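# Fetch yellow sponge from under desk into door tote

## Task

Find the yellow sponge lying on the floor beneath one of the desks and move it into the tote near the door, with the sponge fully inside and nothing of it overhanging the tote's rim. The robot must not topple or be left leaning, or the task fails. The sponge must stay in the tote by itself at the end; it does not count if the robot is still holding it there.

## Robot and tools

ROBOT. A Hello Robot Stretch 4, about 1.6 m tall, with a single arm. It has an omni-wheel base (rim within 0.23 m of the base origin), a lift riding on a mast, an arm that telescopes forward, a three-joint wrist (yaw, pitch, roll) and a two-finger gripper. Loose objects may occasionally get nudged by something other than the robot.

FRAMES. The base frame sits on the floor under the base centre: x ahead, y to the left, z up. hand_pose, a point between the open fingertips, is reported in this frame and may be a little off. With all wrist joints at 0, the hand axes line up with the base axes. The odometry frame is the base frame as it was when the scene began.

execute_actions. Argument "actions" is a list holding one action or none (an empty list just reports state and images). Optional "cameras": a list of names among head_camera, head_left_camera, head_right_camera, wrist_camera, all; omitted, null or ["all"] gives every camera, [] gives none; images come back in the order listed on the "pictures" line. An action contains "base", "joints" or both, plus optional "pace" and "contact_limits"; alternatively it contains only "end_of_arm". All motions in one action start together.
- "base": an object with exactly one key, a relative offset from where the base last measured itself. translate_m: straight drive in metres, forward positive, -2 to 2. strafe_m: sideways metres, left positive, -2 to 2. rotate_rad: spin in place in radians, counter-clockwise (left) positive, -3.2 to 3.2.
- "joints": an object of absolute targets keyed by joint name, any subset. lift_m 0 to 1.2 m; arm_m extension 0 to 0.55 m; wrist_yaw_rad -1.134 to 4.276 (0 ahead, positive turns left, 3.14 folded back, above 3.4 the arm may block); wrist_pitch_rad -1.117 to 4.259 (0 level, 1.57 pointing down); wrist_roll_rad -1.117 to 4.259 (0 puts the fingers level; positive turns clockwise seen from behind); gripper_m -0.038 to 0.141, the fingertip gap in metres (negative means fingers squeeze each other). Done tolerances: lift and arm ±0.004, yaw and roll ±0.02, pitch ±0.05, gripper ±0.004. Joint targets outside range are clipped and still run, with a note; any other bad value or unknown key rejects the whole call.
- "pace": "slow", "default", "fast" or "max". Base speed 0.1/0.3/0.4/0.6 m/s and turn rate 1/2/3/4 rad/s respectively, further reduced when the lift is above 0.2 m (down to 0.3 m/s and 1 rad/s at 1.2 m).
- "contact_limits": only key arm_m, 0 (gentlest) to 0.75 (firmest), default 0.5; how hard the arm may press before halting.
- "end_of_arm": "enable_torque" re-powers wrist or gripper motors that shut off; they then hold in place.
One action runs at most 15 s. A joint or base omitted from an action may keep driving toward an earlier target without the status showing it. If a call reports a stop, later movement calls in the same reply are skipped.

wait: "seconds" 0 to 10; commands nothing and returns state and images.
zoom_image: "camera" name and "region" [x0, y0, x1, y1] in pixels of that camera's most recent full image, origin top-left, at most 504 x 504.
finished_scene: "scene" number (1 or 2); ends the scene after the last command settles and reports success. Irreversible. Replying with no tool call ends everything.

RESULTS. base_status and joint_status: "done" (for the base, wheels turned the full amount even if slipping); "off_target" (resting short and maybe still pushing); "contact_stop_at_<key>" (met an obstacle; the part goes slack: lift may sag under load, wheels may coast); "limit_stop_at_<name>"; "time_out"; "torque_fault" (wrist/gripper motor overloaded and went limp; send enable_torque). After these the old target is dropped. "limit_stop_at_tilt" means a lean over 6 degrees: lift, arm and wheels go slack and ignore commands until it eases. "limit_stop_at_own_body" is a self-collision guard, likely with wrist pitch below -0.2 combined with roll below -0.4 or above 4; moving away is allowed. on_its_own lists uncommanded things; its "held at" is a target, not a position. lidar_m: 12 horizontal distances in metres, 30-degree sectors counter-clockwise from straight ahead (4th left, 7th behind, 10th right); "-" means nothing seen or closer than 0.25 m; sees from about 0.15 m up, so desk tops register; misses glass and thin legs. wrist_depth_mm: 7x7 median depths 100 to 2000 mm from the top-left, robot body included. base_odometry counts wheel turns (slip counts). If turned_by_wheels and turned_by_imu disagree by over about 0.1 rad, a collision or slip occurred and heading is off by roughly their difference. base_tilt in degrees (forward/right positive), with a fixed bias up to about 1.5. motor_effort: percent of max, positive toward higher joint values, bracket is the action's peak; readings are biased and noisy. For wheel_0..2, positive turns the base right. Effort at rest outside its normal range suggests pushing or a load.

CAMERAS. head_camera on the mast top looks forward and down (turn the base to look elsewhere); head_left_camera and head_right_camera are fisheyes beside it, steeper, showing base and arm; wrist_camera looks along the fingers, tips near the image bottom. Calibration (intrinsics, T_world_to_cam with "world" = base frame) is given per camera and may be slightly off; arm-mounted camera pose errors grow with extension.

TIPS AND HAZARDS. At scene start, lift_m 0.4 with wrist_yaw_rad 0 in one action unfolds the wrist. To grasp, command gripper_m below the sponge's width; closing further pulls it toward the wrist. Neither the reading nor "done" confirms a grip; at commands of 0 or more, a firm hold shows as a clear gripper effort change. Fingertips pressed on the floor can jam; raise the lift. The base may fit under a desk but the lidar will see the desk top. Avoid turning or driving with over 1 kg held and arm_m above 0.2, especially at fast paces; avoid steady pushes or pulls with a high gripper or high contact limit, which can tip the robot. Don't press the gripper into things with the base or arm (torque faults). Avoid drops, slams, hard hits and strong pushes; release the sponge low inside the tote so it settles fully within it. Shorter robot motion time is better.

Each tool is called after "Call:" by a JSON object that holds its "op" and its "data".

## Session

Call:
{"op": "execute_actions", "data": {"actions": []}}

Scene clock: 0.00 s.
base_odometry: x=+0.000 y=+0.000 heading=+0.000 (m, m, rad; odometry frame)
turned_by_wheels: +0.000 (rad since the last result)
turned_by_imu: +0.000 (rad since the last result)
base_tilt: forward=-0.2 right=+0.4 (deg)
lidar_m: 1.27 1.05 1.03 1.15 1.64 2.04 0.78 0.64 0.62 0.73 1.16 1.33
base_status: not commanded
joint_positions: lift_m=+0.299 arm_m=-0.001 wrist_yaw_rad=+3.057 wrist_pitch_rad=-0.012 wrist_roll_rad=+0.016 gripper_m=+0.057
joint_status: not commanded
motor_effort: lift_m=+21 arm_m=+0 wrist_yaw_rad=-1 wrist_pitch_rad=-7 wrist_roll_rad=-2 gripper_m=-4 wheel_0=+0 wheel_1=+0 wheel_2=+0 (%)
hand_pose: x=-0.1106 y=+0.1114 z=+0.4809 quat_wxyz=(+0.042, +0.006, +0.008, +0.999) (m; base frame)
wrist_depth_mm: 139 143 1060 1397 - 1983 1661 / 107 141 1060 1397 - 1921 1708 / 109 140 1060 1366 - 1983 1661 / 120 141 1042 - - 1983 1661 / 647 820 1060 - - 1863 1756 / 699 831 219 1336 1808 1863 1708 / 699 768 931 1160 1138 1366 1366
pictures: head_camera, head_left_camera, head_right_camera, wrist_camera
Images, in order (width x height): head_camera 420x560, head_left_camera 420x672, head_right_camera 420x672, wrist_camera 616x392.

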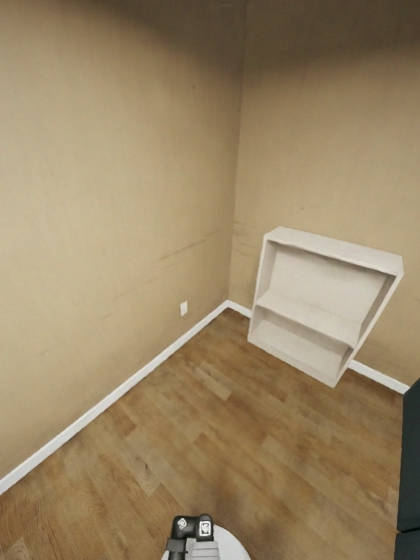

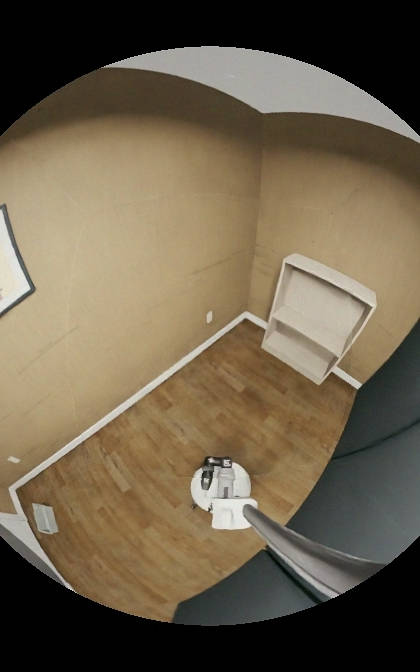

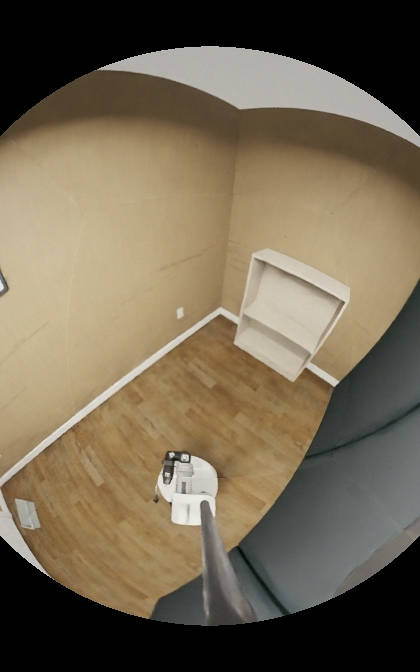

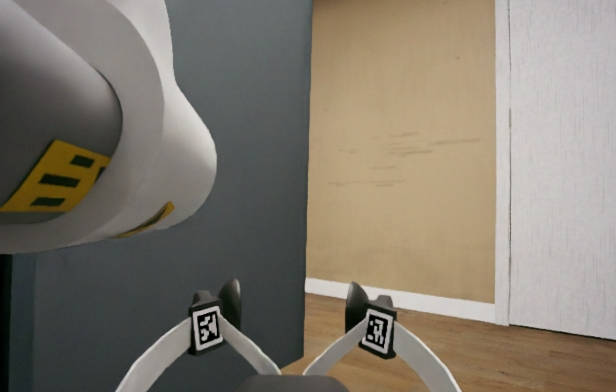

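Call:
{"op": "execute_actions", "data": {"actions": [{"base":{"rotate_rad":2.6}}], "cameras": ["head_camera"]}}

Call:
{"op": "execute_actions", "data": {"actions": [{"base":{"translate_m":1.3},"pace":"max"}], "cameras": ["head_camera","head_left_camera"]}}

Scene clock: 6.17 s.
base_odometry: x=+0.000 y=+0.000 heading=+2.600 (m, m, rad; odometry frame)
turned_by_wheels: +2.600 (rad since the last result)
turned_by_imu: +2.580 (rad since the last result)
base_tilt: forward=-0.2 right=+0.4 (deg)
lidar_m: 2.04 0.80 0.63 0.63 0.72 1.11 1.33 1.31 1.06 1.05 1.15 1.62
base_status: done
joint_positions: lift_m=+0.299 arm_m=-0.001 wrist_yaw_rad=+3.057 wrist_pitch_rad=-0.012 wrist_roll_rad=+0.016 gripper_m=+0.057
joint_status: not commanded
motor_effort: lift_m=+21(20) arm_m=+0(0) wrist_yaw_rad=-1(1) wrist_pitch_rad=-6(7) wrist_roll_rad=-2(2) gripper_m=-3(4) wheel_0=-1(9) wheel_1=-2(9) wheel_2=-1(12) (%)
hand_pose: x=-0.1106 y=+0.1114 z=+0.4809 quat_wxyz=(+0.042, +0.006, +0.008, +0.999) (m; base frame)
wrist_depth_mm: 139 142 1756 1808 1708 1366 891 / 107 141 1708 1756 1708 1336 866 / 108 140 1756 1708 1708 1366 866 / 120 141 1708 1661 1756 1308 866 / 1430 1708 1708 1708 1756 1308 866 / 1537 1661 220 1661 1618 1281 866 / 1281 1160 1138 1138 1138 1182 854
pictures: head_camera
Images, in order (width x height): head_camera 420x560.

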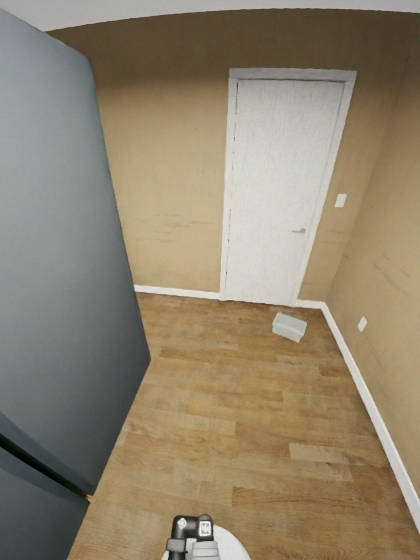

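Scene clock: 9.93 s.
base_odometry: x=-1.114 y=+0.670 heading=+2.600 (m, m, rad; odometry frame)
turned_by_wheels: +0.001 (rad since the last result)
turned_by_imu: -0.002 (rad since the last result)
base_tilt: forward=-0.3 right=+0.4 (deg)
lidar_m: 0.75 0.85 1.40 0.44 0.46 0.74 2.61 1.57 1.26 0.77 0.75 0.76
base_status: done
joint_positions: lift_m=+0.299 arm_m=-0.001 wrist_yaw_rad=+3.057 wrist_pitch_rad=-0.012 wrist_roll_rad=+0.016 gripper_m=+0.057
joint_status: not commanded
motor_effort: lift_m=+21(20) arm_m=+0(1) wrist_yaw_rad=-1(1) wrist_pitch_rad=-7(7) wrist_roll_rad=-1(1) gripper_m=-3(5) wheel_0=+2(9) wheel_1=+3(11) wheel_2=+2(18) (%)
hand_pose: x=-0.1106 y=+0.1114 z=+0.4809 quat_wxyz=(+0.042, +0.006, +0.008, +0.999) (m; base frame)
wrist_depth_mm: 139 143 - - 1921 820 539 / 107 141 - - 1808 820 549 / 108 140 - - 1863 809 544 / 120 141 - - 1921 809 535 / 1708 - - - 1756 798 539 / 1808 1921 218 - 1160 788 525 / 1281 1160 1118 1138 1118 768 525
pictures: head_camera, head_left_camera
Images, in order (width x height): head_camera 420x560, head_left_camera 420x672.

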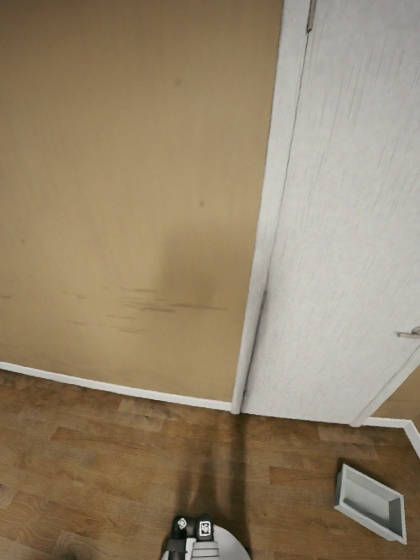

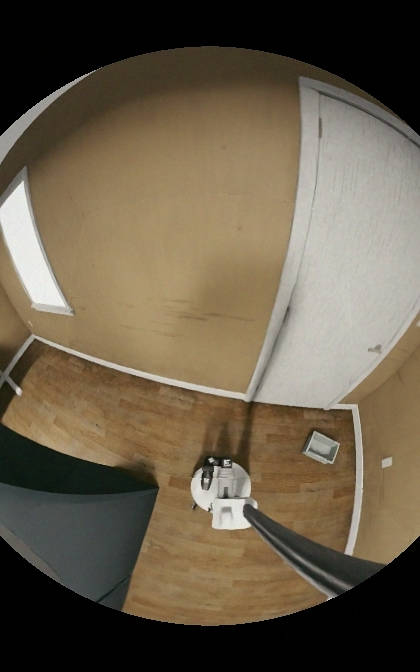

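Call:
{"op": "execute_actions", "data": {"actions": [{"base":{"translate_m":0.32},"pace":"max"}], "cameras": []}}

Call:
{"op": "execute_actions", "data": {"actions": [{"base":{"rotate_rad":1.42},"pace":"fast"}], "cameras": ["head_camera","head_left_camera"]}}

Scene clock: 16.93 s.
base_odometry: x=-1.388 y=+0.835 heading=+2.601 (m, m, rad; odometry frame)
turned_by_wheels: +0.000 (rad since the last result)
turned_by_imu: +0.002 (rad since the last result)
base_tilt: forward=-0.3 right=+0.3 (deg)
lidar_m: 0.46 0.52 0.79 2.61 0.58 0.65 2.99 1.60 1.33 0.71 0.57 0.46
base_status: done
joint_positions: lift_m=+0.299 arm_m=-0.001 wrist_yaw_rad=+3.057 wrist_pitch_rad=-0.012 wrist_roll_rad=+0.016 gripper_m=+0.057
joint_status: not commanded
motor_effort: lift_m=+21(21) arm_m=+0(0) wrist_yaw_rad=-1(1) wrist_pitch_rad=-6(7) wrist_roll_rad=-2(1) gripper_m=-2(4) wheel_0=+2(8) wheel_1=+3(10) wheel_2=+2(17) (%)
hand_pose: x=-0.1106 y=+0.1114 z=+0.4809 quat_wxyz=(+0.042, +0.006, +0.008, +0.999) (m; base frame)
wrist_depth_mm: 139 142 - - 1661 676 554 / 107 141 - - 1618 683 539 / 109 140 - - 1576 691 544 / 120 141 - - 1537 676 539 / 1708 - - - 1537 676 535 / 1756 1983 220 - 976 668 535 / 1229 1182 1118 1138 960 647 530
pictures: none
No camera images: the call's "cameras" was empty. Leave "cameras" out to get every camera's image.

Scene clock: 18.60 s.
base_odometry: x=-1.388 y=+0.835 heading=-2.263 (m, m, rad; odometry frame)
turned_by_wheels: +1.419 (rad since the last result)
turned_by_imu: +1.408 (rad since the last result)
base_tilt: forward=-0.3 right=+0.4 (deg)
lidar_m: 1.79 0.63 0.59 1.54 1.84 1.36 0.73 0.67 0.47 0.47 0.50 0.68
base_status: done
joint_positions: lift_m=+0.299 arm_m=-0.001 wrist_yaw_rad=+3.057 wrist_pitch_rad=-0.012 wrist_roll_rad=+0.016 gripper_m=+0.057
joint_status: not commanded
motor_effort: lift_m=+20(21) arm_m=-1(0) wrist_yaw_rad=-1(1) wrist_pitch_rad=-7(6) wrist_roll_rad=-2(2) gripper_m=-4(4) wheel_0=-3(9) wheel_1=-3(11) wheel_2=-2(12) (%)
hand_pose: x=-0.1106 y=+0.1114 z=+0.4809 quat_wxyz=(+0.042, +0.006, +0.008, +0.999) (m; base frame)
wrist_depth_mm: 139 142 1430 1464 1499 1537 1537 / 107 141 1430 1464 1499 1499 1576 / 108 140 1397 1430 1499 1537 1537 / 120 141 1430 1464 1499 1464 1576 / 866 1366 1366 1397 1464 1464 1537 / 976 1336 220 1397 1464 1499 1537 / 991 1078 991 1138 1160 1366 1366
pictures: head_camera, head_left_camera
Images, in order (width x height): head_camera 420x560, head_left_camera 420x672.

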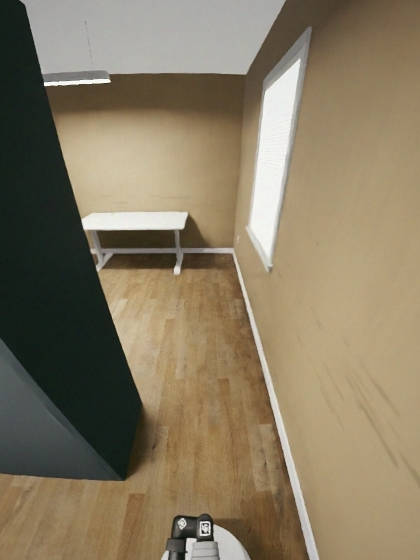

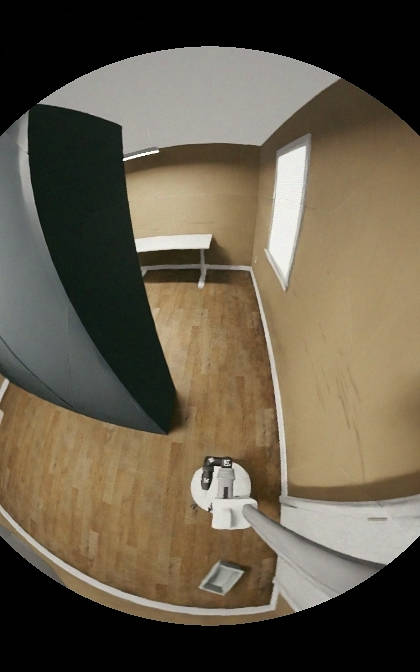

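Call:
{"op": "execute_actions", "data": {"actions": [{"base":{"translate_m":1.5},"joints":{"lift_m":0.4,"wrist_yaw_rad":0,"gripper_m":0.14},"pace":"max"}], "cameras": ["head_left_camera"]}}

Call:
{"op": "execute_actions", "data": {"actions": [{"base":{"rotate_rad":1.2},"pace":"fast"}]}}

Scene clock: 26.97 s.
base_odometry: x=-2.345 y=-0.320 heading=-2.263 (m, m, rad; odometry frame)
turned_by_wheels: +0.000 (rad since the last result)
turned_by_imu: -0.001 (rad since the last result)
base_tilt: forward=-0.3 right=+0.4 (deg)
lidar_m: 1.13 1.16 1.61 2.42 0.92 0.78 1.89 0.70 0.51 0.45 0.46 0.67
base_status: done
joint_positions: lift_m=+0.400 arm_m=-0.001 wrist_yaw_rad=+0.000 wrist_pitch_rad=-0.012 wrist_roll_rad=+0.016 gripper_m=+0.140
joint_status: all done
motor_effort: lift_m=+21(27) arm_m=+0(0) wrist_yaw_rad=-2(12) wrist_pitch_rad=-7(7) wrist_roll_rad=-1(1) gripper_m=+1(3) wheel_0=+1(9) wheel_1=+2(11) wheel_2=+1(17) (%)
hand_pose: x=+0.4580 y=-0.0873 z=+0.5818 quat_wxyz=(+1.000, +0.008, -0.006, +0.000) (m; base frame)
wrist_depth_mm: 1618 1661 1661 1661 1708 866 591 / 1661 1661 1618 1708 1661 878 580 / 1661 1618 1618 1618 1618 854 615 / 1430 1205 1661 1661 1576 878 609 / 1661 1661 1661 1618 1618 866 603 / 1618 208 1576 1661 1618 750 597 / 1464 1229 1366 165 1336 741 597
pictures: head_left_camera
Images, in order (width x height): head_left_camera 420x672.

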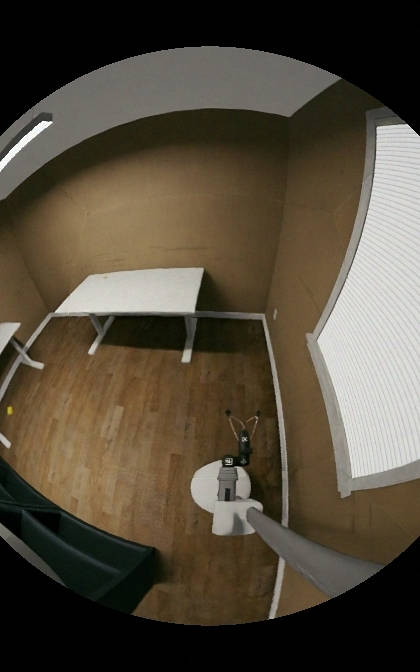

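Scene clock: 28.50 s.
base_odometry: x=-2.345 y=-0.320 heading=-1.063 (m, m, rad; odometry frame)
turned_by_wheels: +1.200 (rad since the last result)
turned_by_imu: +1.190 (rad since the last result)
base_tilt: forward=-0.3 right=+0.4 (deg)
lidar_m: 1.90 1.62 0.79 0.75 1.28 0.63 0.45 0.45 0.50 0.83 1.14 1.23
base_status: done
joint_positions: lift_m=+0.400 arm_m=-0.001 wrist_yaw_rad=+0.000 wrist_pitch_rad=-0.012 wrist_roll_rad=+0.016 gripper_m=+0.140
joint_status: not commanded
motor_effort: lift_m=+20(21) arm_m=-1(1) wrist_yaw_rad=-2(2) wrist_pitch_rad=-6(7) wrist_roll_rad=-2(1) gripper_m=-1(2) wheel_0=-1(10) wheel_1=-2(10) wheel_2=-2(11) (%)
hand_pose: x=+0.4580 y=-0.0874 z=+0.5818 quat_wxyz=(+1.000, +0.008, -0.006, +0.000) (m; base frame)
wrist_depth_mm: - - - - - - 1661 / - - - - - - 1661 / - - - - - - 1708 / - - - - - 1921 1205 / - - - - - - 1661 / - 207 - - - 1921 1661 / 1499 1366 1397 164 1430 1464 1576
pictures: head_camera, head_left_camera, head_right_camera, wrist_camera
camera_calibration (this result's frames):
wrist_camera: T_world_to_cam=[[-0.0244914, -0.999687, -0.00508358, -0.0848794], [0.0357043, 0.00420716, -0.999354, 0.629816], [0.999062, -0.0246571, 0.0355901, -0.257065], [0, 0, 0, 1]] pos_world=[0.232258, -0.0938411, 0.638126]
Images, in order (width x height): head_camera 420x560, head_left_camera 420x672, head_right_camera 420x672, wrist_camera 616x392.

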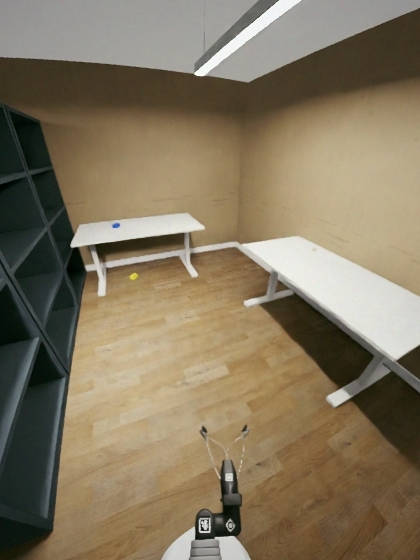

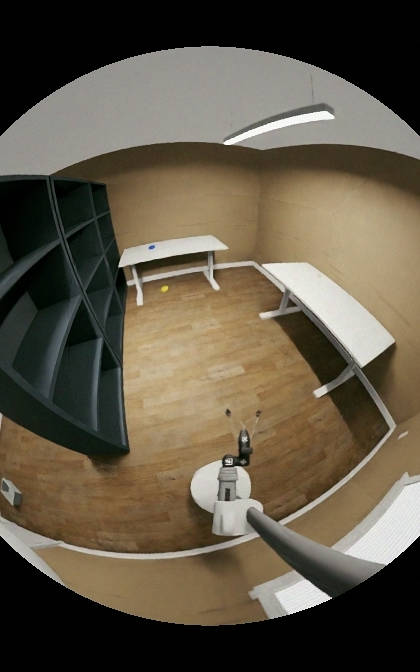

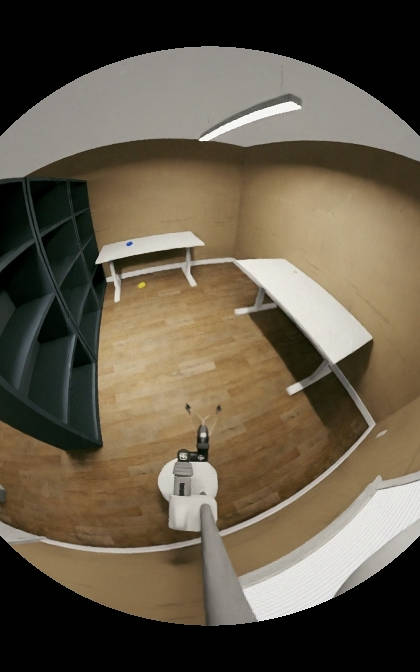

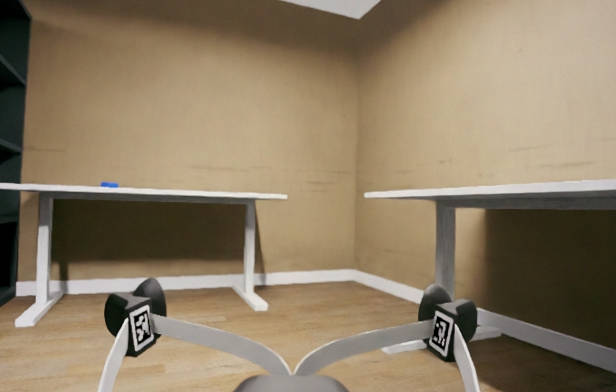

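Call:
{"op": "execute_actions", "data": {"actions": [{"base":{"rotate_rad":0.41},"joints":{"lift_m":0.2,"arm_m":0.25,"wrist_pitch_rad":0.9},"pace":"fast"}], "cameras": []}}

Call:
{"op": "execute_actions", "data": {"actions": [{"base":{"translate_m":1.9},"pace":"max"}], "cameras": ["head_camera","wrist_camera"]}}

Scene clock: 35.87 s.
base_odometry: x=-2.345 y=-0.320 heading=-0.653 (m, m, rad; odometry frame)
turned_by_wheels: +0.410 (rad since the last result)
turned_by_imu: +0.408 (rad since the last result)
base_tilt: forward=-0.3 right=+0.4 (deg)
lidar_m: 2.21 0.86 0.77 1.66 0.68 0.50 0.43 0.47 0.67 1.15 1.18 1.68
base_status: done
joint_positions: lift_m=+0.200 arm_m=+0.249 wrist_yaw_rad=+0.000 wrist_pitch_rad=+0.901 wrist_roll_rad=+0.016 gripper_m=+0.140
joint_status: all done
motor_effort: lift_m=+19(19) arm_m=+6(11) wrist_yaw_rad=-1(0) wrist_pitch_rad=-4(4) wrist_roll_rad=-2(2) gripper_m=+1(2) wheel_0=-2(10) wheel_1=-3(9) wheel_2=+0(12) (%)
hand_pose: x=+0.5988 y=-0.0874 z=+0.1521 quat_wxyz=(+0.900, +0.007, +0.436, -0.003) (m; base frame)
wrist_depth_mm: 699 707 715 732 750 768 759 / 597 609 603 615 627 640 647 / 512 517 521 530 539 549 549 / 452 455 469 473 473 480 480 / 404 407 415 421 424 427 430 / 364 207 375 379 373 377 387 / 338 330 334 160 340 342 355
pictures: none
No camera images: the call's "cameras" was empty. Leave "cameras" out to get every camera's image.

Scene clock: 40.53 s.
base_odometry: x=-0.836 y=-1.475 heading=-0.653 (m, m, rad; odometry frame)
turned_by_wheels: +0.000 (rad since the last result)
turned_by_imu: -0.003 (rad since the last result)
base_tilt: forward=-0.3 right=+0.4 (deg)
lidar_m: 0.54 0.56 0.58 0.54 0.59 0.84 2.38 1.70 1.24 1.18 0.74 0.56
base_status: done
joint_positions: lift_m=+0.200 arm_m=+0.249 wrist_yaw_rad=+0.000 wrist_pitch_rad=+0.901 wrist_roll_rad=+0.016 gripper_m=+0.140
joint_status: not commanded
motor_effort: lift_m=+19(19) arm_m=+6(6) wrist_yaw_rad=-2(2) wrist_pitch_rad=-4(3) wrist_roll_rad=-1(2) gripper_m=+2(1) wheel_0=+1(9) wheel_1=+3(12) wheel_2=+2(18) (%)
hand_pose: x=+0.5989 y=-0.0874 z=+0.1521 quat_wxyz=(+0.900, +0.007, +0.436, -0.003) (m; base frame)
wrist_depth_mm: 615 676 723 732 732 759 768 / 539 597 597 615 627 634 654 / 496 517 530 480 539 554 554 / 455 455 466 466 473 480 484 / 407 407 413 421 421 427 433 / 366 208 373 375 373 377 387 / 336 330 334 160 340 343 357
pictures: head_camera, wrist_camera
camera_calibration (this result's frames):
wrist_camera: T_world_to_cam=[[-0.0188876, -0.999686, 0.0164578, -0.0902669], [-0.769479, 0.00402394, -0.63866, 0.622711], [0.638393, -0.0247266, -0.769313, -0.0441102], [0, 0, 0, 1]] pos_world=[0.505618, -0.0938351, 0.365251]
Images, in order (width x height): head_camera 420x560, wrist_camera 616x392.

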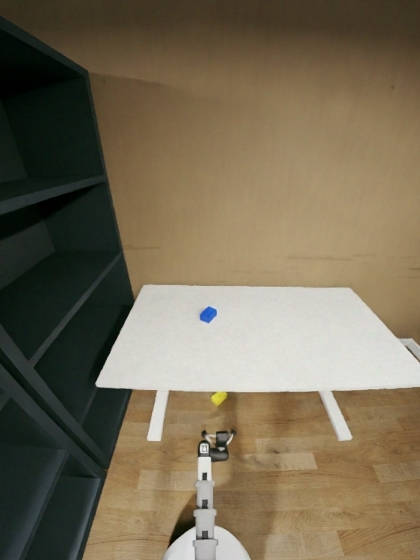

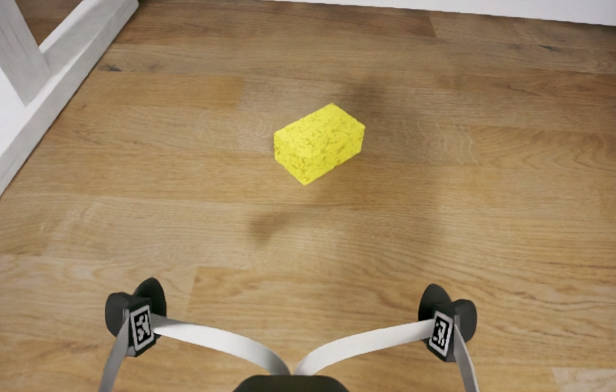

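Call:
{"op": "execute_actions", "data": {"actions": [{"base":{"translate_m":0.19},"joints":{"lift_m":0.27,"arm_m":0.53,"wrist_pitch_rad":1.57,"wrist_roll_rad":0.85},"pace":"fast"}], "cameras": []}}

Call:
{"op": "execute_actions", "data": {"actions": [{"base":{"strafe_m":-0.033},"pace":"fast"}], "cameras": ["wrist_camera"]}}

Scene clock: 50.50 s.
base_odometry: x=-0.685 y=-1.590 heading=-0.653 (m, m, rad; odometry frame)
turned_by_wheels: +0.000 (rad since the last result)
turned_by_imu: +0.002 (rad since the last result)
base_tilt: forward=-0.3 right=+0.4 (deg)
lidar_m: 0.36 0.38 0.54 0.54 0.57 0.83 2.57 1.71 1.24 1.34 0.50 0.38
base_status: done
joint_positions: lift_m=+0.270 arm_m=+0.529 wrist_yaw_rad=+0.000 wrist_pitch_rad=+1.570 wrist_roll_rad=+0.849 gripper_m=+0.140
joint_status: all done
motor_effort: lift_m=+23(25) arm_m=+6(7) wrist_yaw_rad=-1(0) wrist_pitch_rad=+1(8) wrist_roll_rad=+0(5) gripper_m=+2(1) wheel_0=+1(7) wheel_1=+3(9) wheel_2=-1(14) (%)
hand_pose: x=+0.7002 y=-0.0874 z=+0.1596 quat_wxyz=(+0.645, +0.291, +0.644, -0.291) (m; base frame)
wrist_depth_mm: 375 377 384 387 392 394 397 / 375 377 382 387 387 394 397 / 370 379 382 382 384 392 397 / 373 373 379 382 384 394 394 / 370 373 377 336 387 389 394 / 368 208 377 338 379 387 389 / 368 370 373 160 379 387 389
pictures: none
No camera images: the call's "cameras" was empty. Leave "cameras" out to get every camera's image.

Scene clock: 51.33 s.
base_odometry: x=-0.705 y=-1.616 heading=-0.653 (m, m, rad; odometry frame)
turned_by_wheels: +0.000 (rad since the last result)
turned_by_imu: +0.000 (rad since the last result)
base_tilt: forward=-0.3 right=+0.4 (deg)
lidar_m: 0.35 0.38 0.54 0.58 0.61 0.89 2.56 1.60 1.21 1.35 0.52 0.37
base_status: done
joint_positions: lift_m=+0.270 arm_m=+0.529 wrist_yaw_rad=+0.000 wrist_pitch_rad=+1.570 wrist_roll_rad=+0.849 gripper_m=+0.140
joint_status: not commanded
motor_effort: lift_m=+22(22) arm_m=+6(6) wrist_yaw_rad=-2(3) wrist_pitch_rad=+1(0) wrist_roll_rad=+0(1) gripper_m=+0(1) wheel_0=-3(11) wheel_1=+1(13) wheel_2=-1(1) (%)
hand_pose: x=+0.7002 y=-0.0874 z=+0.1596 quat_wxyz=(+0.645, +0.291, +0.644, -0.291) (m; base frame)
wrist_depth_mm: 379 379 382 387 387 394 399 / 373 377 379 384 387 397 397 / 373 375 377 384 384 392 394 / 370 373 382 382 384 389 394 / 373 373 377 336 384 389 389 / 370 208 375 334 379 387 389 / 368 370 375 160 382 384 389
pictures: wrist_camera
camera_calibration (this result's frames):
wrist_camera: T_world_to_cam=[[-0.743016, -0.668846, 0.0239167, 0.446253], [-0.669271, 0.742625, -0.0241686, 0.601825], [-0.0015961, -0.0339644, -0.999422, 0.38097], [0, 0, 0, 1]] pos_world=[0.734965, -0.135516, 0.384622]
Images, in order (width x height): wrist_camera 616x392.

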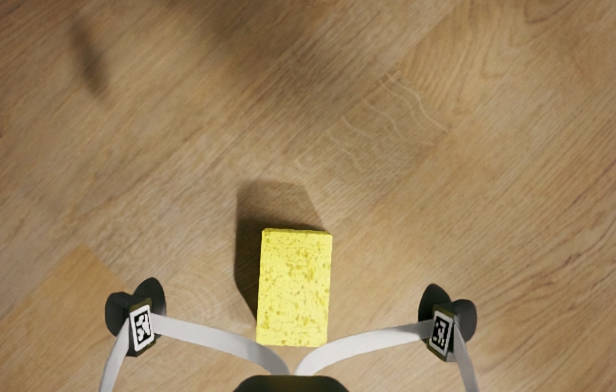

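Call:
{"op": "execute_actions", "data": {"actions": [{"joints":{"lift_m":0.145,"gripper_m":0.1}}], "cameras": ["wrist_camera"]}}

Call:
{"op": "execute_actions", "data": {"actions": [{"joints":{"gripper_m":0.02}}], "cameras": ["wrist_camera"]}}

Call:
{"op": "execute_actions", "data": {"actions": [{"joints":{"lift_m":0.25}}], "cameras": ["wrist_camera"]}}

Scene clock: 57.53 s.
base_odometry: x=-0.705 y=-1.616 heading=-0.653 (m, m, rad; odometry frame)
turned_by_wheels: +0.000 (rad since the last result)
turned_by_imu: +0.002 (rad since the last result)
base_tilt: forward=-0.3 right=+0.4 (deg)
lidar_m: 0.33 0.37 0.53 0.56 0.61 0.90 2.55 1.62 1.21 1.33 0.50 0.38
base_status: not commanded
joint_positions: lift_m=+0.145 arm_m=+0.529 wrist_yaw_rad=+0.000 wrist_pitch_rad=+1.570 wrist_roll_rad=+0.849 gripper_m=+0.100
joint_status: all done
motor_effort: lift_m=+18(22) arm_m=+6(6) wrist_yaw_rad=-2(2) wrist_pitch_rad=-1(2) wrist_roll_rad=+1(1) gripper_m=+0(1) wheel_0=-3(3) wheel_1=+0(1) wheel_2=+0(0) (%)
hand_pose: x=+0.7002 y=-0.0874 z=+0.0349 quat_wxyz=(+0.645, +0.291, +0.644, -0.291) (m; base frame)
wrist_depth_mm: 254 256 258 262 264 267 271 / 253 254 257 259 263 266 267 / 253 254 256 259 262 264 266 / 250 252 257 258 262 263 265 / 249 251 254 214 260 264 265 / 249 252 211 211 220 263 263 / 249 248 252 211 257 259 263
pictures: wrist_camera
camera_calibration (this result's frames):
wrist_camera: T_world_to_cam=[[-0.743015, -0.668846, 0.0239544, 0.449222], [-0.669273, 0.742625, -0.0241347, 0.598804], [-0.00164673, -0.0339644, -0.999422, 0.25644], [0, 0, 0, 1]] pos_world=[0.734964, -0.135516, 0.259983]
Images, in order (width x height): wrist_camera 616x392.

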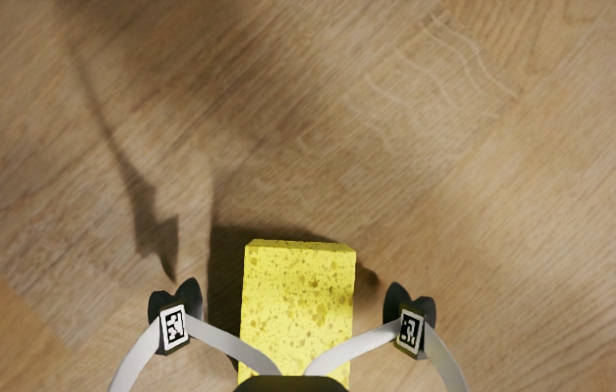

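Scene clock: 59.17 s.
base_odometry: x=-0.705 y=-1.616 heading=-0.653 (m, m, rad; odometry frame)
turned_by_wheels: +0.000 (rad since the last result)
turned_by_imu: +0.001 (rad since the last result)
base_tilt: forward=-0.3 right=+0.4 (deg)
lidar_m: 0.34 0.37 0.55 0.57 0.61 0.89 2.57 1.63 1.22 1.35 0.51 0.37
base_status: not commanded
joint_positions: lift_m=+0.145 arm_m=+0.529 wrist_yaw_rad=+0.000 wrist_pitch_rad=+1.570 wrist_roll_rad=+0.849 gripper_m=+0.021
joint_status: all done
motor_effort: lift_m=+18(18) arm_m=+6(6) wrist_yaw_rad=-2(2) wrist_pitch_rad=+1(1) wrist_roll_rad=+0(0) gripper_m=-25(30) wheel_0=-2(3) wheel_1=+1(1) wheel_2=+0(0) (%)
hand_pose: x=+0.7002 y=-0.0874 z=+0.0349 quat_wxyz=(+0.645, +0.291, +0.644, -0.291) (m; base frame)
wrist_depth_mm: 252 256 259 262 264 266 270 / 253 254 257 259 264 266 266 / 252 254 256 258 262 264 266 / 251 253 256 258 260 264 266 / 249 253 253 202 260 263 264 / 247 250 200 200 258 262 264 / 248 172 198 200 256 260 264
pictures: wrist_camera
camera_calibration (this result's frames):
wrist_camera: T_world_to_cam=[[-0.743015, -0.668846, 0.0239724, 0.449216], [-0.669273, 0.742625, -0.0241184, 0.598799], [-0.00167104, -0.0339644, -0.999422, 0.256457], [0, 0, 0, 1]] pos_world=[0.734963, -0.135516, 0.259982]
Images, in order (width x height): wrist_camera 616x392.

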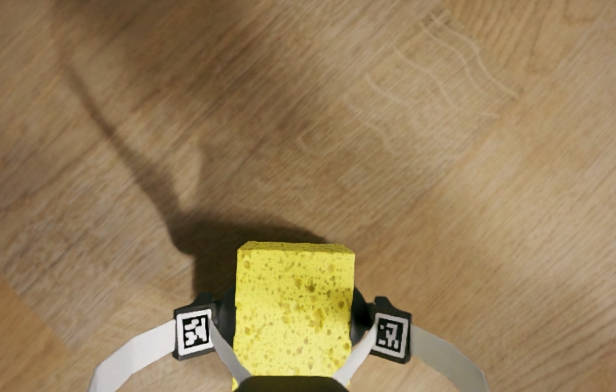

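Scene clock: 60.63 s.
base_odometry: x=-0.705 y=-1.616 heading=-0.653 (m, m, rad; odometry frame)
turned_by_wheels: +0.000 (rad since the last result)
turned_by_imu: +0.001 (rad since the last result)
base_tilt: forward=-0.3 right=+0.4 (deg)
lidar_m: 0.35 0.37 0.54 0.57 0.61 0.87 2.57 1.60 1.19 1.38 0.50 0.37
base_status: not commanded
joint_positions: lift_m=+0.250 arm_m=+0.529 wrist_yaw_rad=+0.000 wrist_pitch_rad=+1.570 wrist_roll_rad=+0.849 gripper_m=+0.021
joint_status: all done
motor_effort: lift_m=+23(23) arm_m=+6(6) wrist_yaw_rad=-2(2) wrist_pitch_rad=+1(1) wrist_roll_rad=+1(1) gripper_m=-28(26) wheel_0=-3(2) wheel_1=+1(0) wheel_2=+0(0) (%)
hand_pose: x=+0.7002 y=-0.0874 z=+0.1395 quat_wxyz=(+0.645, +0.291, +0.644, -0.291) (m; base frame)
wrist_depth_mm: 355 357 364 368 370 373 375 / 353 357 359 364 370 373 375 / 349 355 359 362 364 370 373 / 349 355 359 364 368 368 375 / 351 353 357 202 364 368 373 / 349 351 200 201 362 368 373 / 347 172 199 200 357 368 370
pictures: wrist_camera
camera_calibration (this result's frames):
wrist_camera: T_world_to_cam=[[-0.743014, -0.668846, 0.0239792, 0.446707], [-0.669274, 0.742625, -0.0241122, 0.60132], [-0.00168021, -0.0339644, -0.999422, 0.360998], [0, 0, 0, 1]] pos_world=[0.734964, -0.135516, 0.364576]
Images, in order (width x height): wrist_camera 616x392.

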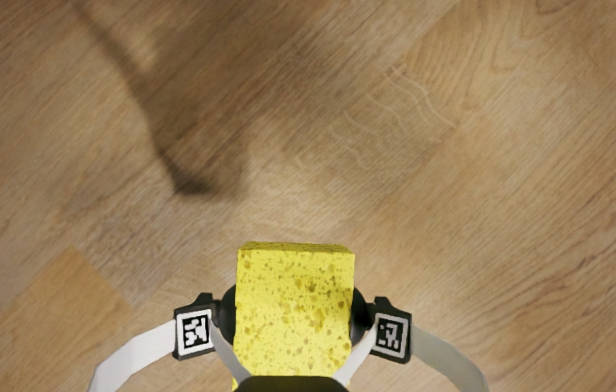

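Call:
{"op": "execute_actions", "data": {"actions": [{"base":{"translate_m":-2.0},"joints":{"lift_m":0.38,"arm_m":0.15},"pace":"max"}], "cameras": []}}

Call:
{"op": "execute_actions", "data": {"actions": [{"base":{"rotate_rad":1.63}}], "cameras": ["head_camera"]}}

Scene clock: 70.93 s.
base_odometry: x=-2.294 y=-0.401 heading=-0.653 (m, m, rad; odometry frame)
turned_by_wheels: +0.000 (rad since the last result)
turned_by_imu: +0.009 (rad since the last result)
base_tilt: forward=-0.2 right=+0.4 (deg)
lidar_m: 2.28 0.92 0.72 1.95 0.80 0.59 0.54 0.56 0.82 1.08 1.13 1.63
base_status: done
joint_positions: lift_m=+0.380 arm_m=+0.151 wrist_yaw_rad=+0.000 wrist_pitch_rad=+1.570 wrist_roll_rad=+0.850 gripper_m=+0.021
joint_status: all done
motor_effort: lift_m=+21(27) arm_m=-6(7) wrist_yaw_rad=-1(2) wrist_pitch_rad=+0(2) wrist_roll_rad=-1(2) gripper_m=-26(27) wheel_0=+0(9) wheel_1=-4(10) wheel_2=-1(17) (%)
hand_pose: x=+0.3221 y=-0.0874 z=+0.2697 quat_wxyz=(+0.644, +0.292, +0.644, -0.291) (m; base frame)
wrist_depth_mm: 480 484 500 496 500 508 512 / 484 488 492 492 500 508 517 / 480 488 488 492 492 504 512 / 480 484 488 496 500 508 512 / 477 480 484 202 496 500 512 / 473 484 200 200 442 504 504 / 473 172 198 200 317 314 504
pictures: none
No camera images: the call's "cameras" was empty. Leave "cameras" out to get every camera's image.

Scene clock: 73.03 s.
base_odometry: x=-2.294 y=-0.401 heading=+0.976 (m, m, rad; odometry frame)
turned_by_wheels: +1.629 (rad since the last result)
turned_by_imu: +1.616 (rad since the last result)
base_tilt: forward=-0.2 right=+0.4 (deg)
lidar_m: 1.70 0.77 0.58 0.54 0.60 0.86 1.09 1.18 1.75 1.98 0.84 0.73
base_status: done
joint_positions: lift_m=+0.380 arm_m=+0.151 wrist_yaw_rad=+0.000 wrist_pitch_rad=+1.570 wrist_roll_rad=+0.850 gripper_m=+0.021
joint_status: not commanded
motor_effort: lift_m=+21(21) arm_m=-6(6) wrist_yaw_rad=+0(1) wrist_pitch_rad=-2(2) wrist_roll_rad=+0(1) gripper_m=-27(27) wheel_0=-2(10) wheel_1=-3(9) wheel_2=-4(10) (%)
hand_pose: x=+0.3222 y=-0.0874 z=+0.2697 quat_wxyz=(+0.645, +0.292, +0.644, -0.291) (m; base frame)
wrist_depth_mm: 477 488 496 496 504 504 517 / 484 484 488 492 504 504 512 / 480 480 488 496 500 508 512 / 480 480 488 492 500 500 500 / 477 488 484 202 496 504 508 / 477 477 199 201 445 496 504 / 473 172 198 199 315 314 504
pictures: head_camera
Images, in order (width x height): head_camera 420x560.

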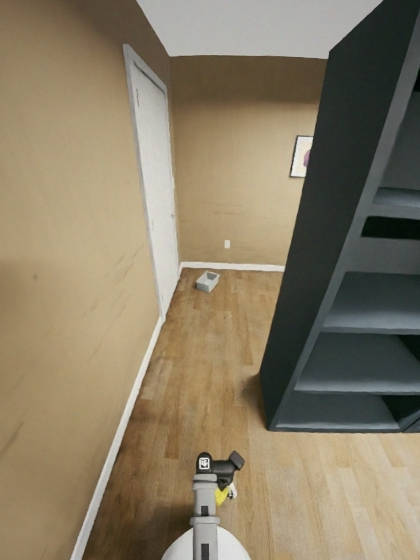

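Call:
{"op": "execute_actions", "data": {"actions": [{"base":{"translate_m":1.7},"joints":{"wrist_roll_rad":0.4},"pace":"max"}], "cameras": ["head_camera","wrist_camera"]}}

Scene clock: 80.50 s.
base_odometry: x=-1.342 y=+1.008 heading=+0.977 (m, m, rad; odometry frame)
turned_by_wheels: +0.001 (rad since the last result)
turned_by_imu: -0.002 (rad since the last result)
base_tilt: forward=-0.3 right=+0.4 (deg)
lidar_m: 0.51 0.55 0.42 0.38 0.47 0.69 3.76 0.73 0.86 2.99 1.51 1.18
base_status: done
joint_positions: lift_m=+0.380 arm_m=+0.151 wrist_yaw_rad=+0.000 wrist_pitch_rad=+1.570 wrist_roll_rad=+0.401 gripper_m=+0.021
joint_status: all done
motor_effort: lift_m=+21(21) arm_m=-6(6) wrist_yaw_rad=+0(0) wrist_pitch_rad=+3(1) wrist_roll_rad=-3(8) gripper_m=-26(25) wheel_0=+1(9) wheel_1=+4(11) wheel_2=+2(18) (%)
hand_pose: x=+0.3222 y=-0.0874 z=+0.2697 quat_wxyz=(+0.693, +0.141, +0.693, -0.141) (m; base frame)
wrist_depth_mm: 402 488 492 496 500 504 508 / 480 469 488 500 504 504 504 / 480 488 484 488 504 500 504 / 480 484 484 492 500 496 504 / 477 480 488 201 500 500 504 / 477 480 200 201 492 496 504 / 480 173 199 200 430 500 500
pictures: head_camera, wrist_camera
camera_calibration (this result's frames):
wrist_camera: T_world_to_cam=[[-0.379452, -0.924889, 0.0244371, 0.0230902], [-0.925118, 0.378906, -0.0242084, 0.402145], [0.0131307, -0.0317932, -0.999408, 0.485888], [0, 0, 0, 1]] pos_world=[0.374413, -0.115571, 0.494771]
Images, in order (width x height): head_camera 420x560, wrist_camera 616x392.

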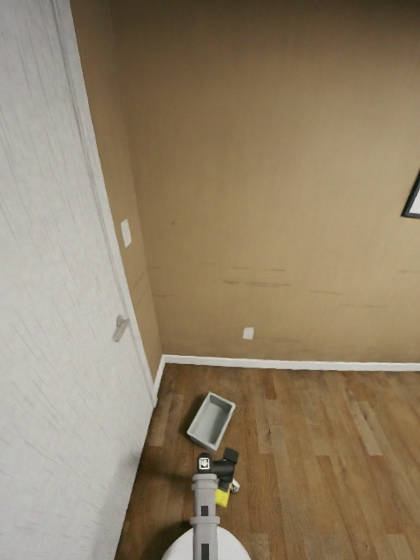

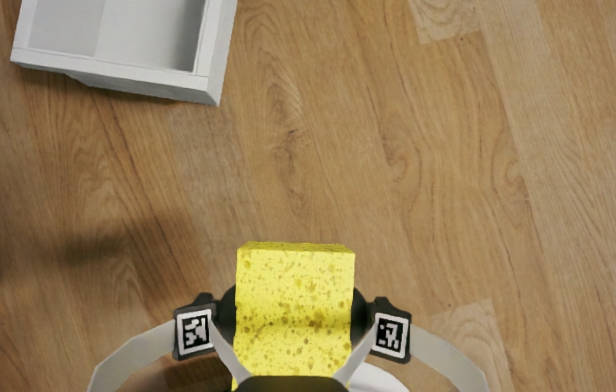

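Call:
{"op": "execute_actions", "data": {"actions": [{"base":{"strafe_m":0.02},"joints":{"arm_m":0.49,"wrist_roll_rad":0.52},"pace":"fast"}], "cameras": ["head_camera","wrist_camera"]}}

Scene clock: 87.30 s.
base_odometry: x=-1.358 y=+1.019 heading=+0.977 (m, m, rad; odometry frame)
turned_by_wheels: +0.000 (rad since the last result)
turned_by_imu: +0.002 (rad since the last result)
base_tilt: forward=-0.3 right=+0.4 (deg)
lidar_m: 0.50 0.51 0.40 0.36 0.42 0.66 3.78 0.74 0.83 3.01 1.47 0.74
base_status: done
joint_positions: lift_m=+0.380 arm_m=+0.489 wrist_yaw_rad=+0.000 wrist_pitch_rad=+1.570 wrist_roll_rad=+0.520 gripper_m=+0.021
joint_status: all done
motor_effort: lift_m=+21(21) arm_m=+6(8) wrist_yaw_rad=-1(2) wrist_pitch_rad=+2(1) wrist_roll_rad=+0(0) gripper_m=-25(27) wheel_0=+1(11) wheel_1=+1(13) wheel_2=+0(2) (%)
hand_pose: x=+0.6601 y=-0.0874 z=+0.2697 quat_wxyz=(+0.684, +0.182, +0.683, -0.181) (m; base frame)
wrist_depth_mm: 488 488 492 496 500 508 508 / 480 480 488 496 500 508 504 / 477 484 480 484 496 500 504 / 477 484 484 492 488 500 504 / 473 480 480 201 496 504 504 / 477 477 199 201 373 496 500 / 469 172 198 200 368 492 500
pictures: head_camera, wrist_camera
camera_calibration (this result's frames):
wrist_camera: T_world_to_cam=[[-0.48627, -0.873471, 0.0242714, 0.226353], [-0.873758, 0.485754, -0.0242936, 0.690195], [0.00942983, -0.0330206, -0.99941, 0.483787], [0, 0, 0, 1]] pos_world=[0.70857, -0.121578, 0.494776]
Images, in order (width x height): head_camera 420x560, wrist_camera 616x392.

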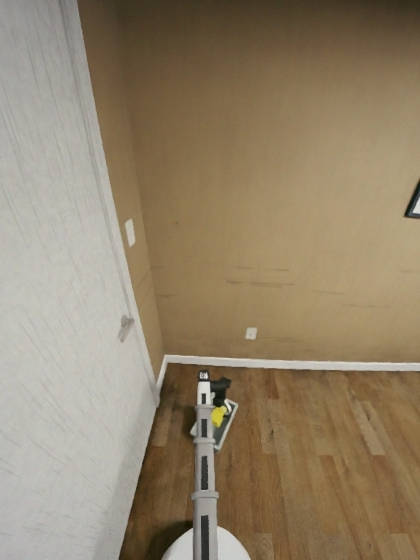

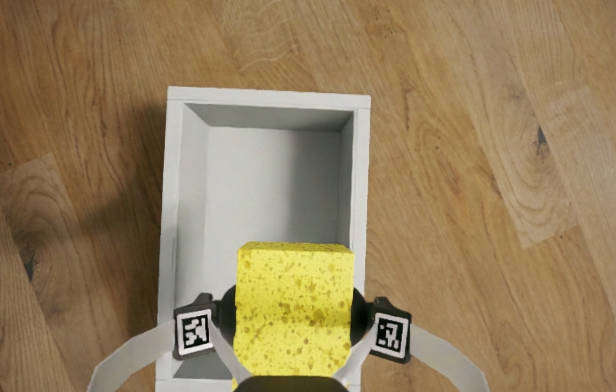

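Call:
{"op": "execute_actions", "data": {"actions": [{"joints":{"arm_m":0.545,"lift_m":0.3},"pace":"fast"}], "cameras": ["wrist_camera"]}}

Call:
{"op": "execute_actions", "data": {"actions": [{"joints":{"lift_m":0.16}}], "cameras": ["wrist_camera"]}}

Call:
{"op": "execute_actions", "data": {"actions": [{"joints":{"gripper_m":0.085}}], "cameras": ["wrist_camera"]}}

Call:
{"op": "execute_actions", "data": {"actions": [{"joints":{"lift_m":0.35},"pace":"fast"}], "cameras": ["wrist_camera"]}}

Scene clock: 93.90 s.
base_odometry: x=-1.358 y=+1.019 heading=+0.977 (m, m, rad; odometry frame)
turned_by_wheels: +0.000 (rad since the last result)
turned_by_imu: +0.002 (rad since the last result)
base_tilt: forward=-0.2 right=+0.4 (deg)
lidar_m: 0.51 0.52 0.39 0.36 0.45 0.65 3.76 0.73 0.86 3.01 1.49 1.18
base_status: not commanded
joint_positions: lift_m=+0.300 arm_m=+0.544 wrist_yaw_rad=+0.000 wrist_pitch_rad=+1.570 wrist_roll_rad=+0.520 gripper_m=+0.021
joint_status: all done
motor_effort: lift_m=+19(21) arm_m=+7(5) wrist_yaw_rad=-2(2) wrist_pitch_rad=+0(0) wrist_roll_rad=+0(0) gripper_m=-26(27) wheel_0=+1(1) wheel_1=+1(1) wheel_2=+0(0) (%)
hand_pose: x=+0.7151 y=-0.0874 z=+0.1899 quat_wxyz=(+0.684, +0.182, +0.683, -0.182) (m; base frame)
wrist_depth_mm: 407 410 413 415 418 424 430 / 404 407 413 413 415 421 424 / 404 402 319 332 317 421 427 / 402 404 404 413 357 415 424 / 394 399 382 202 399 418 421 / 397 399 200 201 293 415 418 / 397 172 199 199 293 410 418
pictures: wrist_camera
camera_calibration (this result's frames):
wrist_camera: T_world_to_cam=[[-0.486392, -0.873403, 0.0242965, 0.255111], [-0.87369, 0.485878, -0.0242485, 0.736243], [0.00937359, -0.0330219, -0.999411, 0.403516], [0, 0, 0, 1]] pos_world=[0.76355, -0.121585, 0.414932]
Images, in order (width x height): wrist_camera 616x392.

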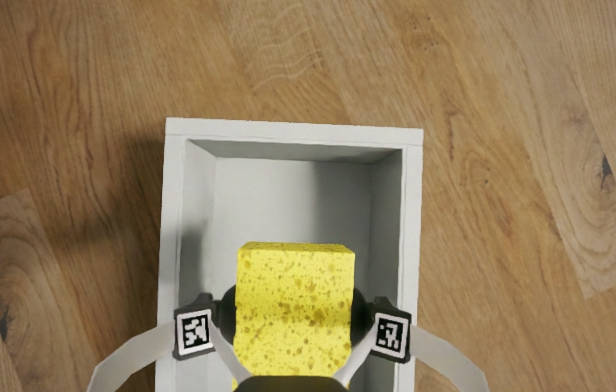

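Scene clock: 95.53 s.
base_odometry: x=-1.358 y=+1.019 heading=+0.977 (m, m, rad; odometry frame)
turned_by_wheels: +0.000 (rad since the last result)
turned_by_imu: +0.001 (rad since the last result)
base_tilt: forward=-0.3 right=+0.4 (deg)
lidar_m: 0.50 0.51 0.39 0.36 0.45 0.68 3.75 0.73 0.87 3.02 1.51 1.18
base_status: not commanded
joint_positions: lift_m=+0.160 arm_m=+0.544 wrist_yaw_rad=+0.000 wrist_pitch_rad=+1.570 wrist_roll_rad=+0.520 gripper_m=+0.021
joint_status: all done
motor_effort: lift_m=+18(18) arm_m=+6(7) wrist_yaw_rad=-2(1) wrist_pitch_rad=+2(0) wrist_roll_rad=-1(0) gripper_m=-25(24) wheel_0=+1(1) wheel_1=+1(1) wheel_2=+0(0) (%)
hand_pose: x=+0.7151 y=-0.0874 z=+0.0499 quat_wxyz=(+0.684, +0.182, +0.683, -0.182) (m; base frame)
wrist_depth_mm: 267 271 273 276 278 281 283 / 208 155 153 154 156 157 282 / 207 194 267 270 251 168 281 / 150 198 267 270 272 167 279 / 150 200 265 202 271 165 278 / 150 201 199 200 218 163 279 / 151 163 199 200 215 155 278
pictures: wrist_camera
camera_calibration (this result's frames):
wrist_camera: T_world_to_cam=[[-0.486392, -0.873403, 0.0242965, 0.258512], [-0.87369, 0.485878, -0.0242485, 0.732851], [0.00937358, -0.0330219, -0.999411, 0.263643], [0, 0, 0, 1]] pos_world=[0.763552, -0.121585, 0.274977]
Images, in order (width x height): wrist_camera 616x392.

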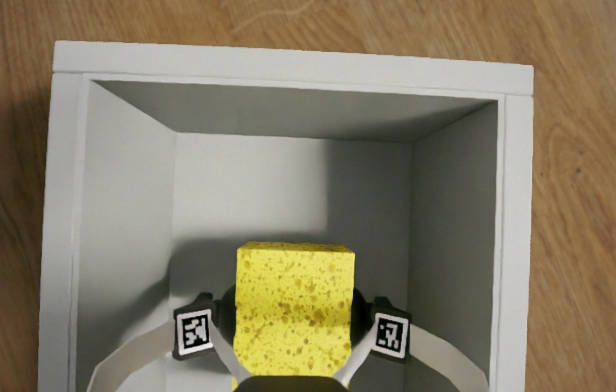

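Scene clock: 97.00 s.
base_odometry: x=-1.358 y=+1.019 heading=+0.977 (m, m, rad; odometry frame)
turned_by_wheels: +0.000 (rad since the last result)
turned_by_imu: +0.001 (rad since the last result)
base_tilt: forward=-0.3 right=+0.4 (deg)
lidar_m: 0.52 0.52 0.38 0.38 0.43 0.66 3.76 0.75 0.85 3.02 1.51 1.18
base_status: not commanded
joint_positions: lift_m=+0.160 arm_m=+0.544 wrist_yaw_rad=+0.000 wrist_pitch_rad=+1.570 wrist_roll_rad=+0.520 gripper_m=+0.085
joint_status: all done
motor_effort: lift_m=+18(18) arm_m=+6(6) wrist_yaw_rad=-2(1) wrist_pitch_rad=+1(0) wrist_roll_rad=+0(1) gripper_m=-2(27) wheel_0=+1(1) wheel_1=+1(1) wheel_2=-1(1) (%)
hand_pose: x=+0.7151 y=-0.0874 z=+0.0499 quat_wxyz=(+0.684, +0.182, +0.683, -0.182) (m; base frame)
wrist_depth_mm: 267 270 272 276 277 281 283 / 209 155 154 155 156 158 283 / 208 195 266 268 253 168 281 / 150 197 268 271 271 167 281 / 150 200 266 224 270 165 278 / 150 187 222 224 219 163 279 / 150 174 263 223 235 155 276
pictures: wrist_camera
camera_calibration (this result's frames):
wrist_camera: T_world_to_cam=[[-0.486392, -0.873403, 0.0242965, 0.258513], [-0.87369, 0.485878, -0.0242485, 0.732851], [0.00937358, -0.0330219, -0.999411, 0.263643], [0, 0, 0, 1]] pos_world=[0.763552, -0.121585, 0.274977]
Images, in order (width x height): wrist_camera 616x392.

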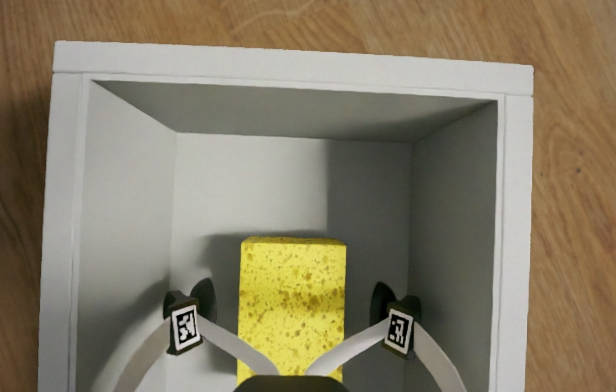

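Scene clock: 98.53 s.
base_odometry: x=-1.358 y=+1.019 heading=+0.977 (m, m, rad; odometry frame)
turned_by_wheels: +0.000 (rad since the last result)
turned_by_imu: +0.001 (rad since the last result)
base_tilt: forward=-0.2 right=+0.4 (deg)
lidar_m: 0.53 0.52 0.41 0.38 0.43 0.67 3.76 0.76 0.83 3.00 1.51 0.74
base_status: not commanded
joint_positions: lift_m=+0.350 arm_m=+0.544 wrist_yaw_rad=+0.000 wrist_pitch_rad=+1.570 wrist_roll_rad=+0.520 gripper_m=+0.085
joint_status: all done
motor_effort: lift_m=+22(23) arm_m=+6(6) wrist_yaw_rad=+0(1) wrist_pitch_rad=+0(0) wrist_roll_rad=+0(1) gripper_m=-2(1) wheel_0=+1(1) wheel_1=+1(1) wheel_2=+1(0) (%)
hand_pose: x=+0.7151 y=-0.0874 z=+0.2396 quat_wxyz=(+0.684, +0.182, +0.683, -0.182) (m; base frame)
wrist_depth_mm: 452 459 459 466 466 480 477 / 449 452 455 462 473 469 473 / 449 455 449 418 466 473 477 / 449 452 436 452 466 469 473 / 445 449 449 413 455 469 473 / 449 452 449 452 226 466 469 / 449 449 343 452 342 469 466
pictures: wrist_camera
camera_calibration (this result's frames):
wrist_camera: T_world_to_cam=[[-0.486392, -0.873403, 0.0243054, 0.253901], [-0.873691, 0.485878, -0.0242325, 0.737445], [0.00935523, -0.0330219, -0.999411, 0.453217], [0, 0, 0, 1]] pos_world=[0.763554, -0.121585, 0.464649]
Images, in order (width x height): wrist_camera 616x392.

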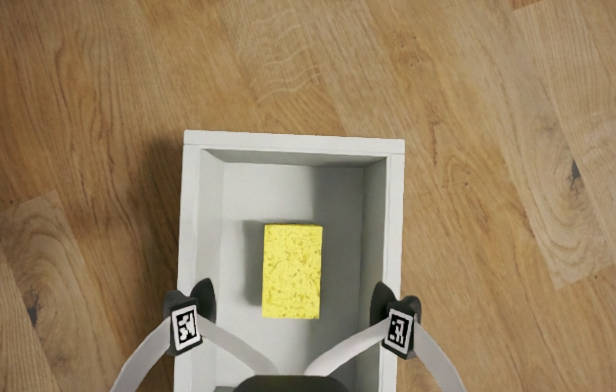

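Call:
{"op": "finished_scene", "data": {"scene": 1}}

The scene is finished: the task was done.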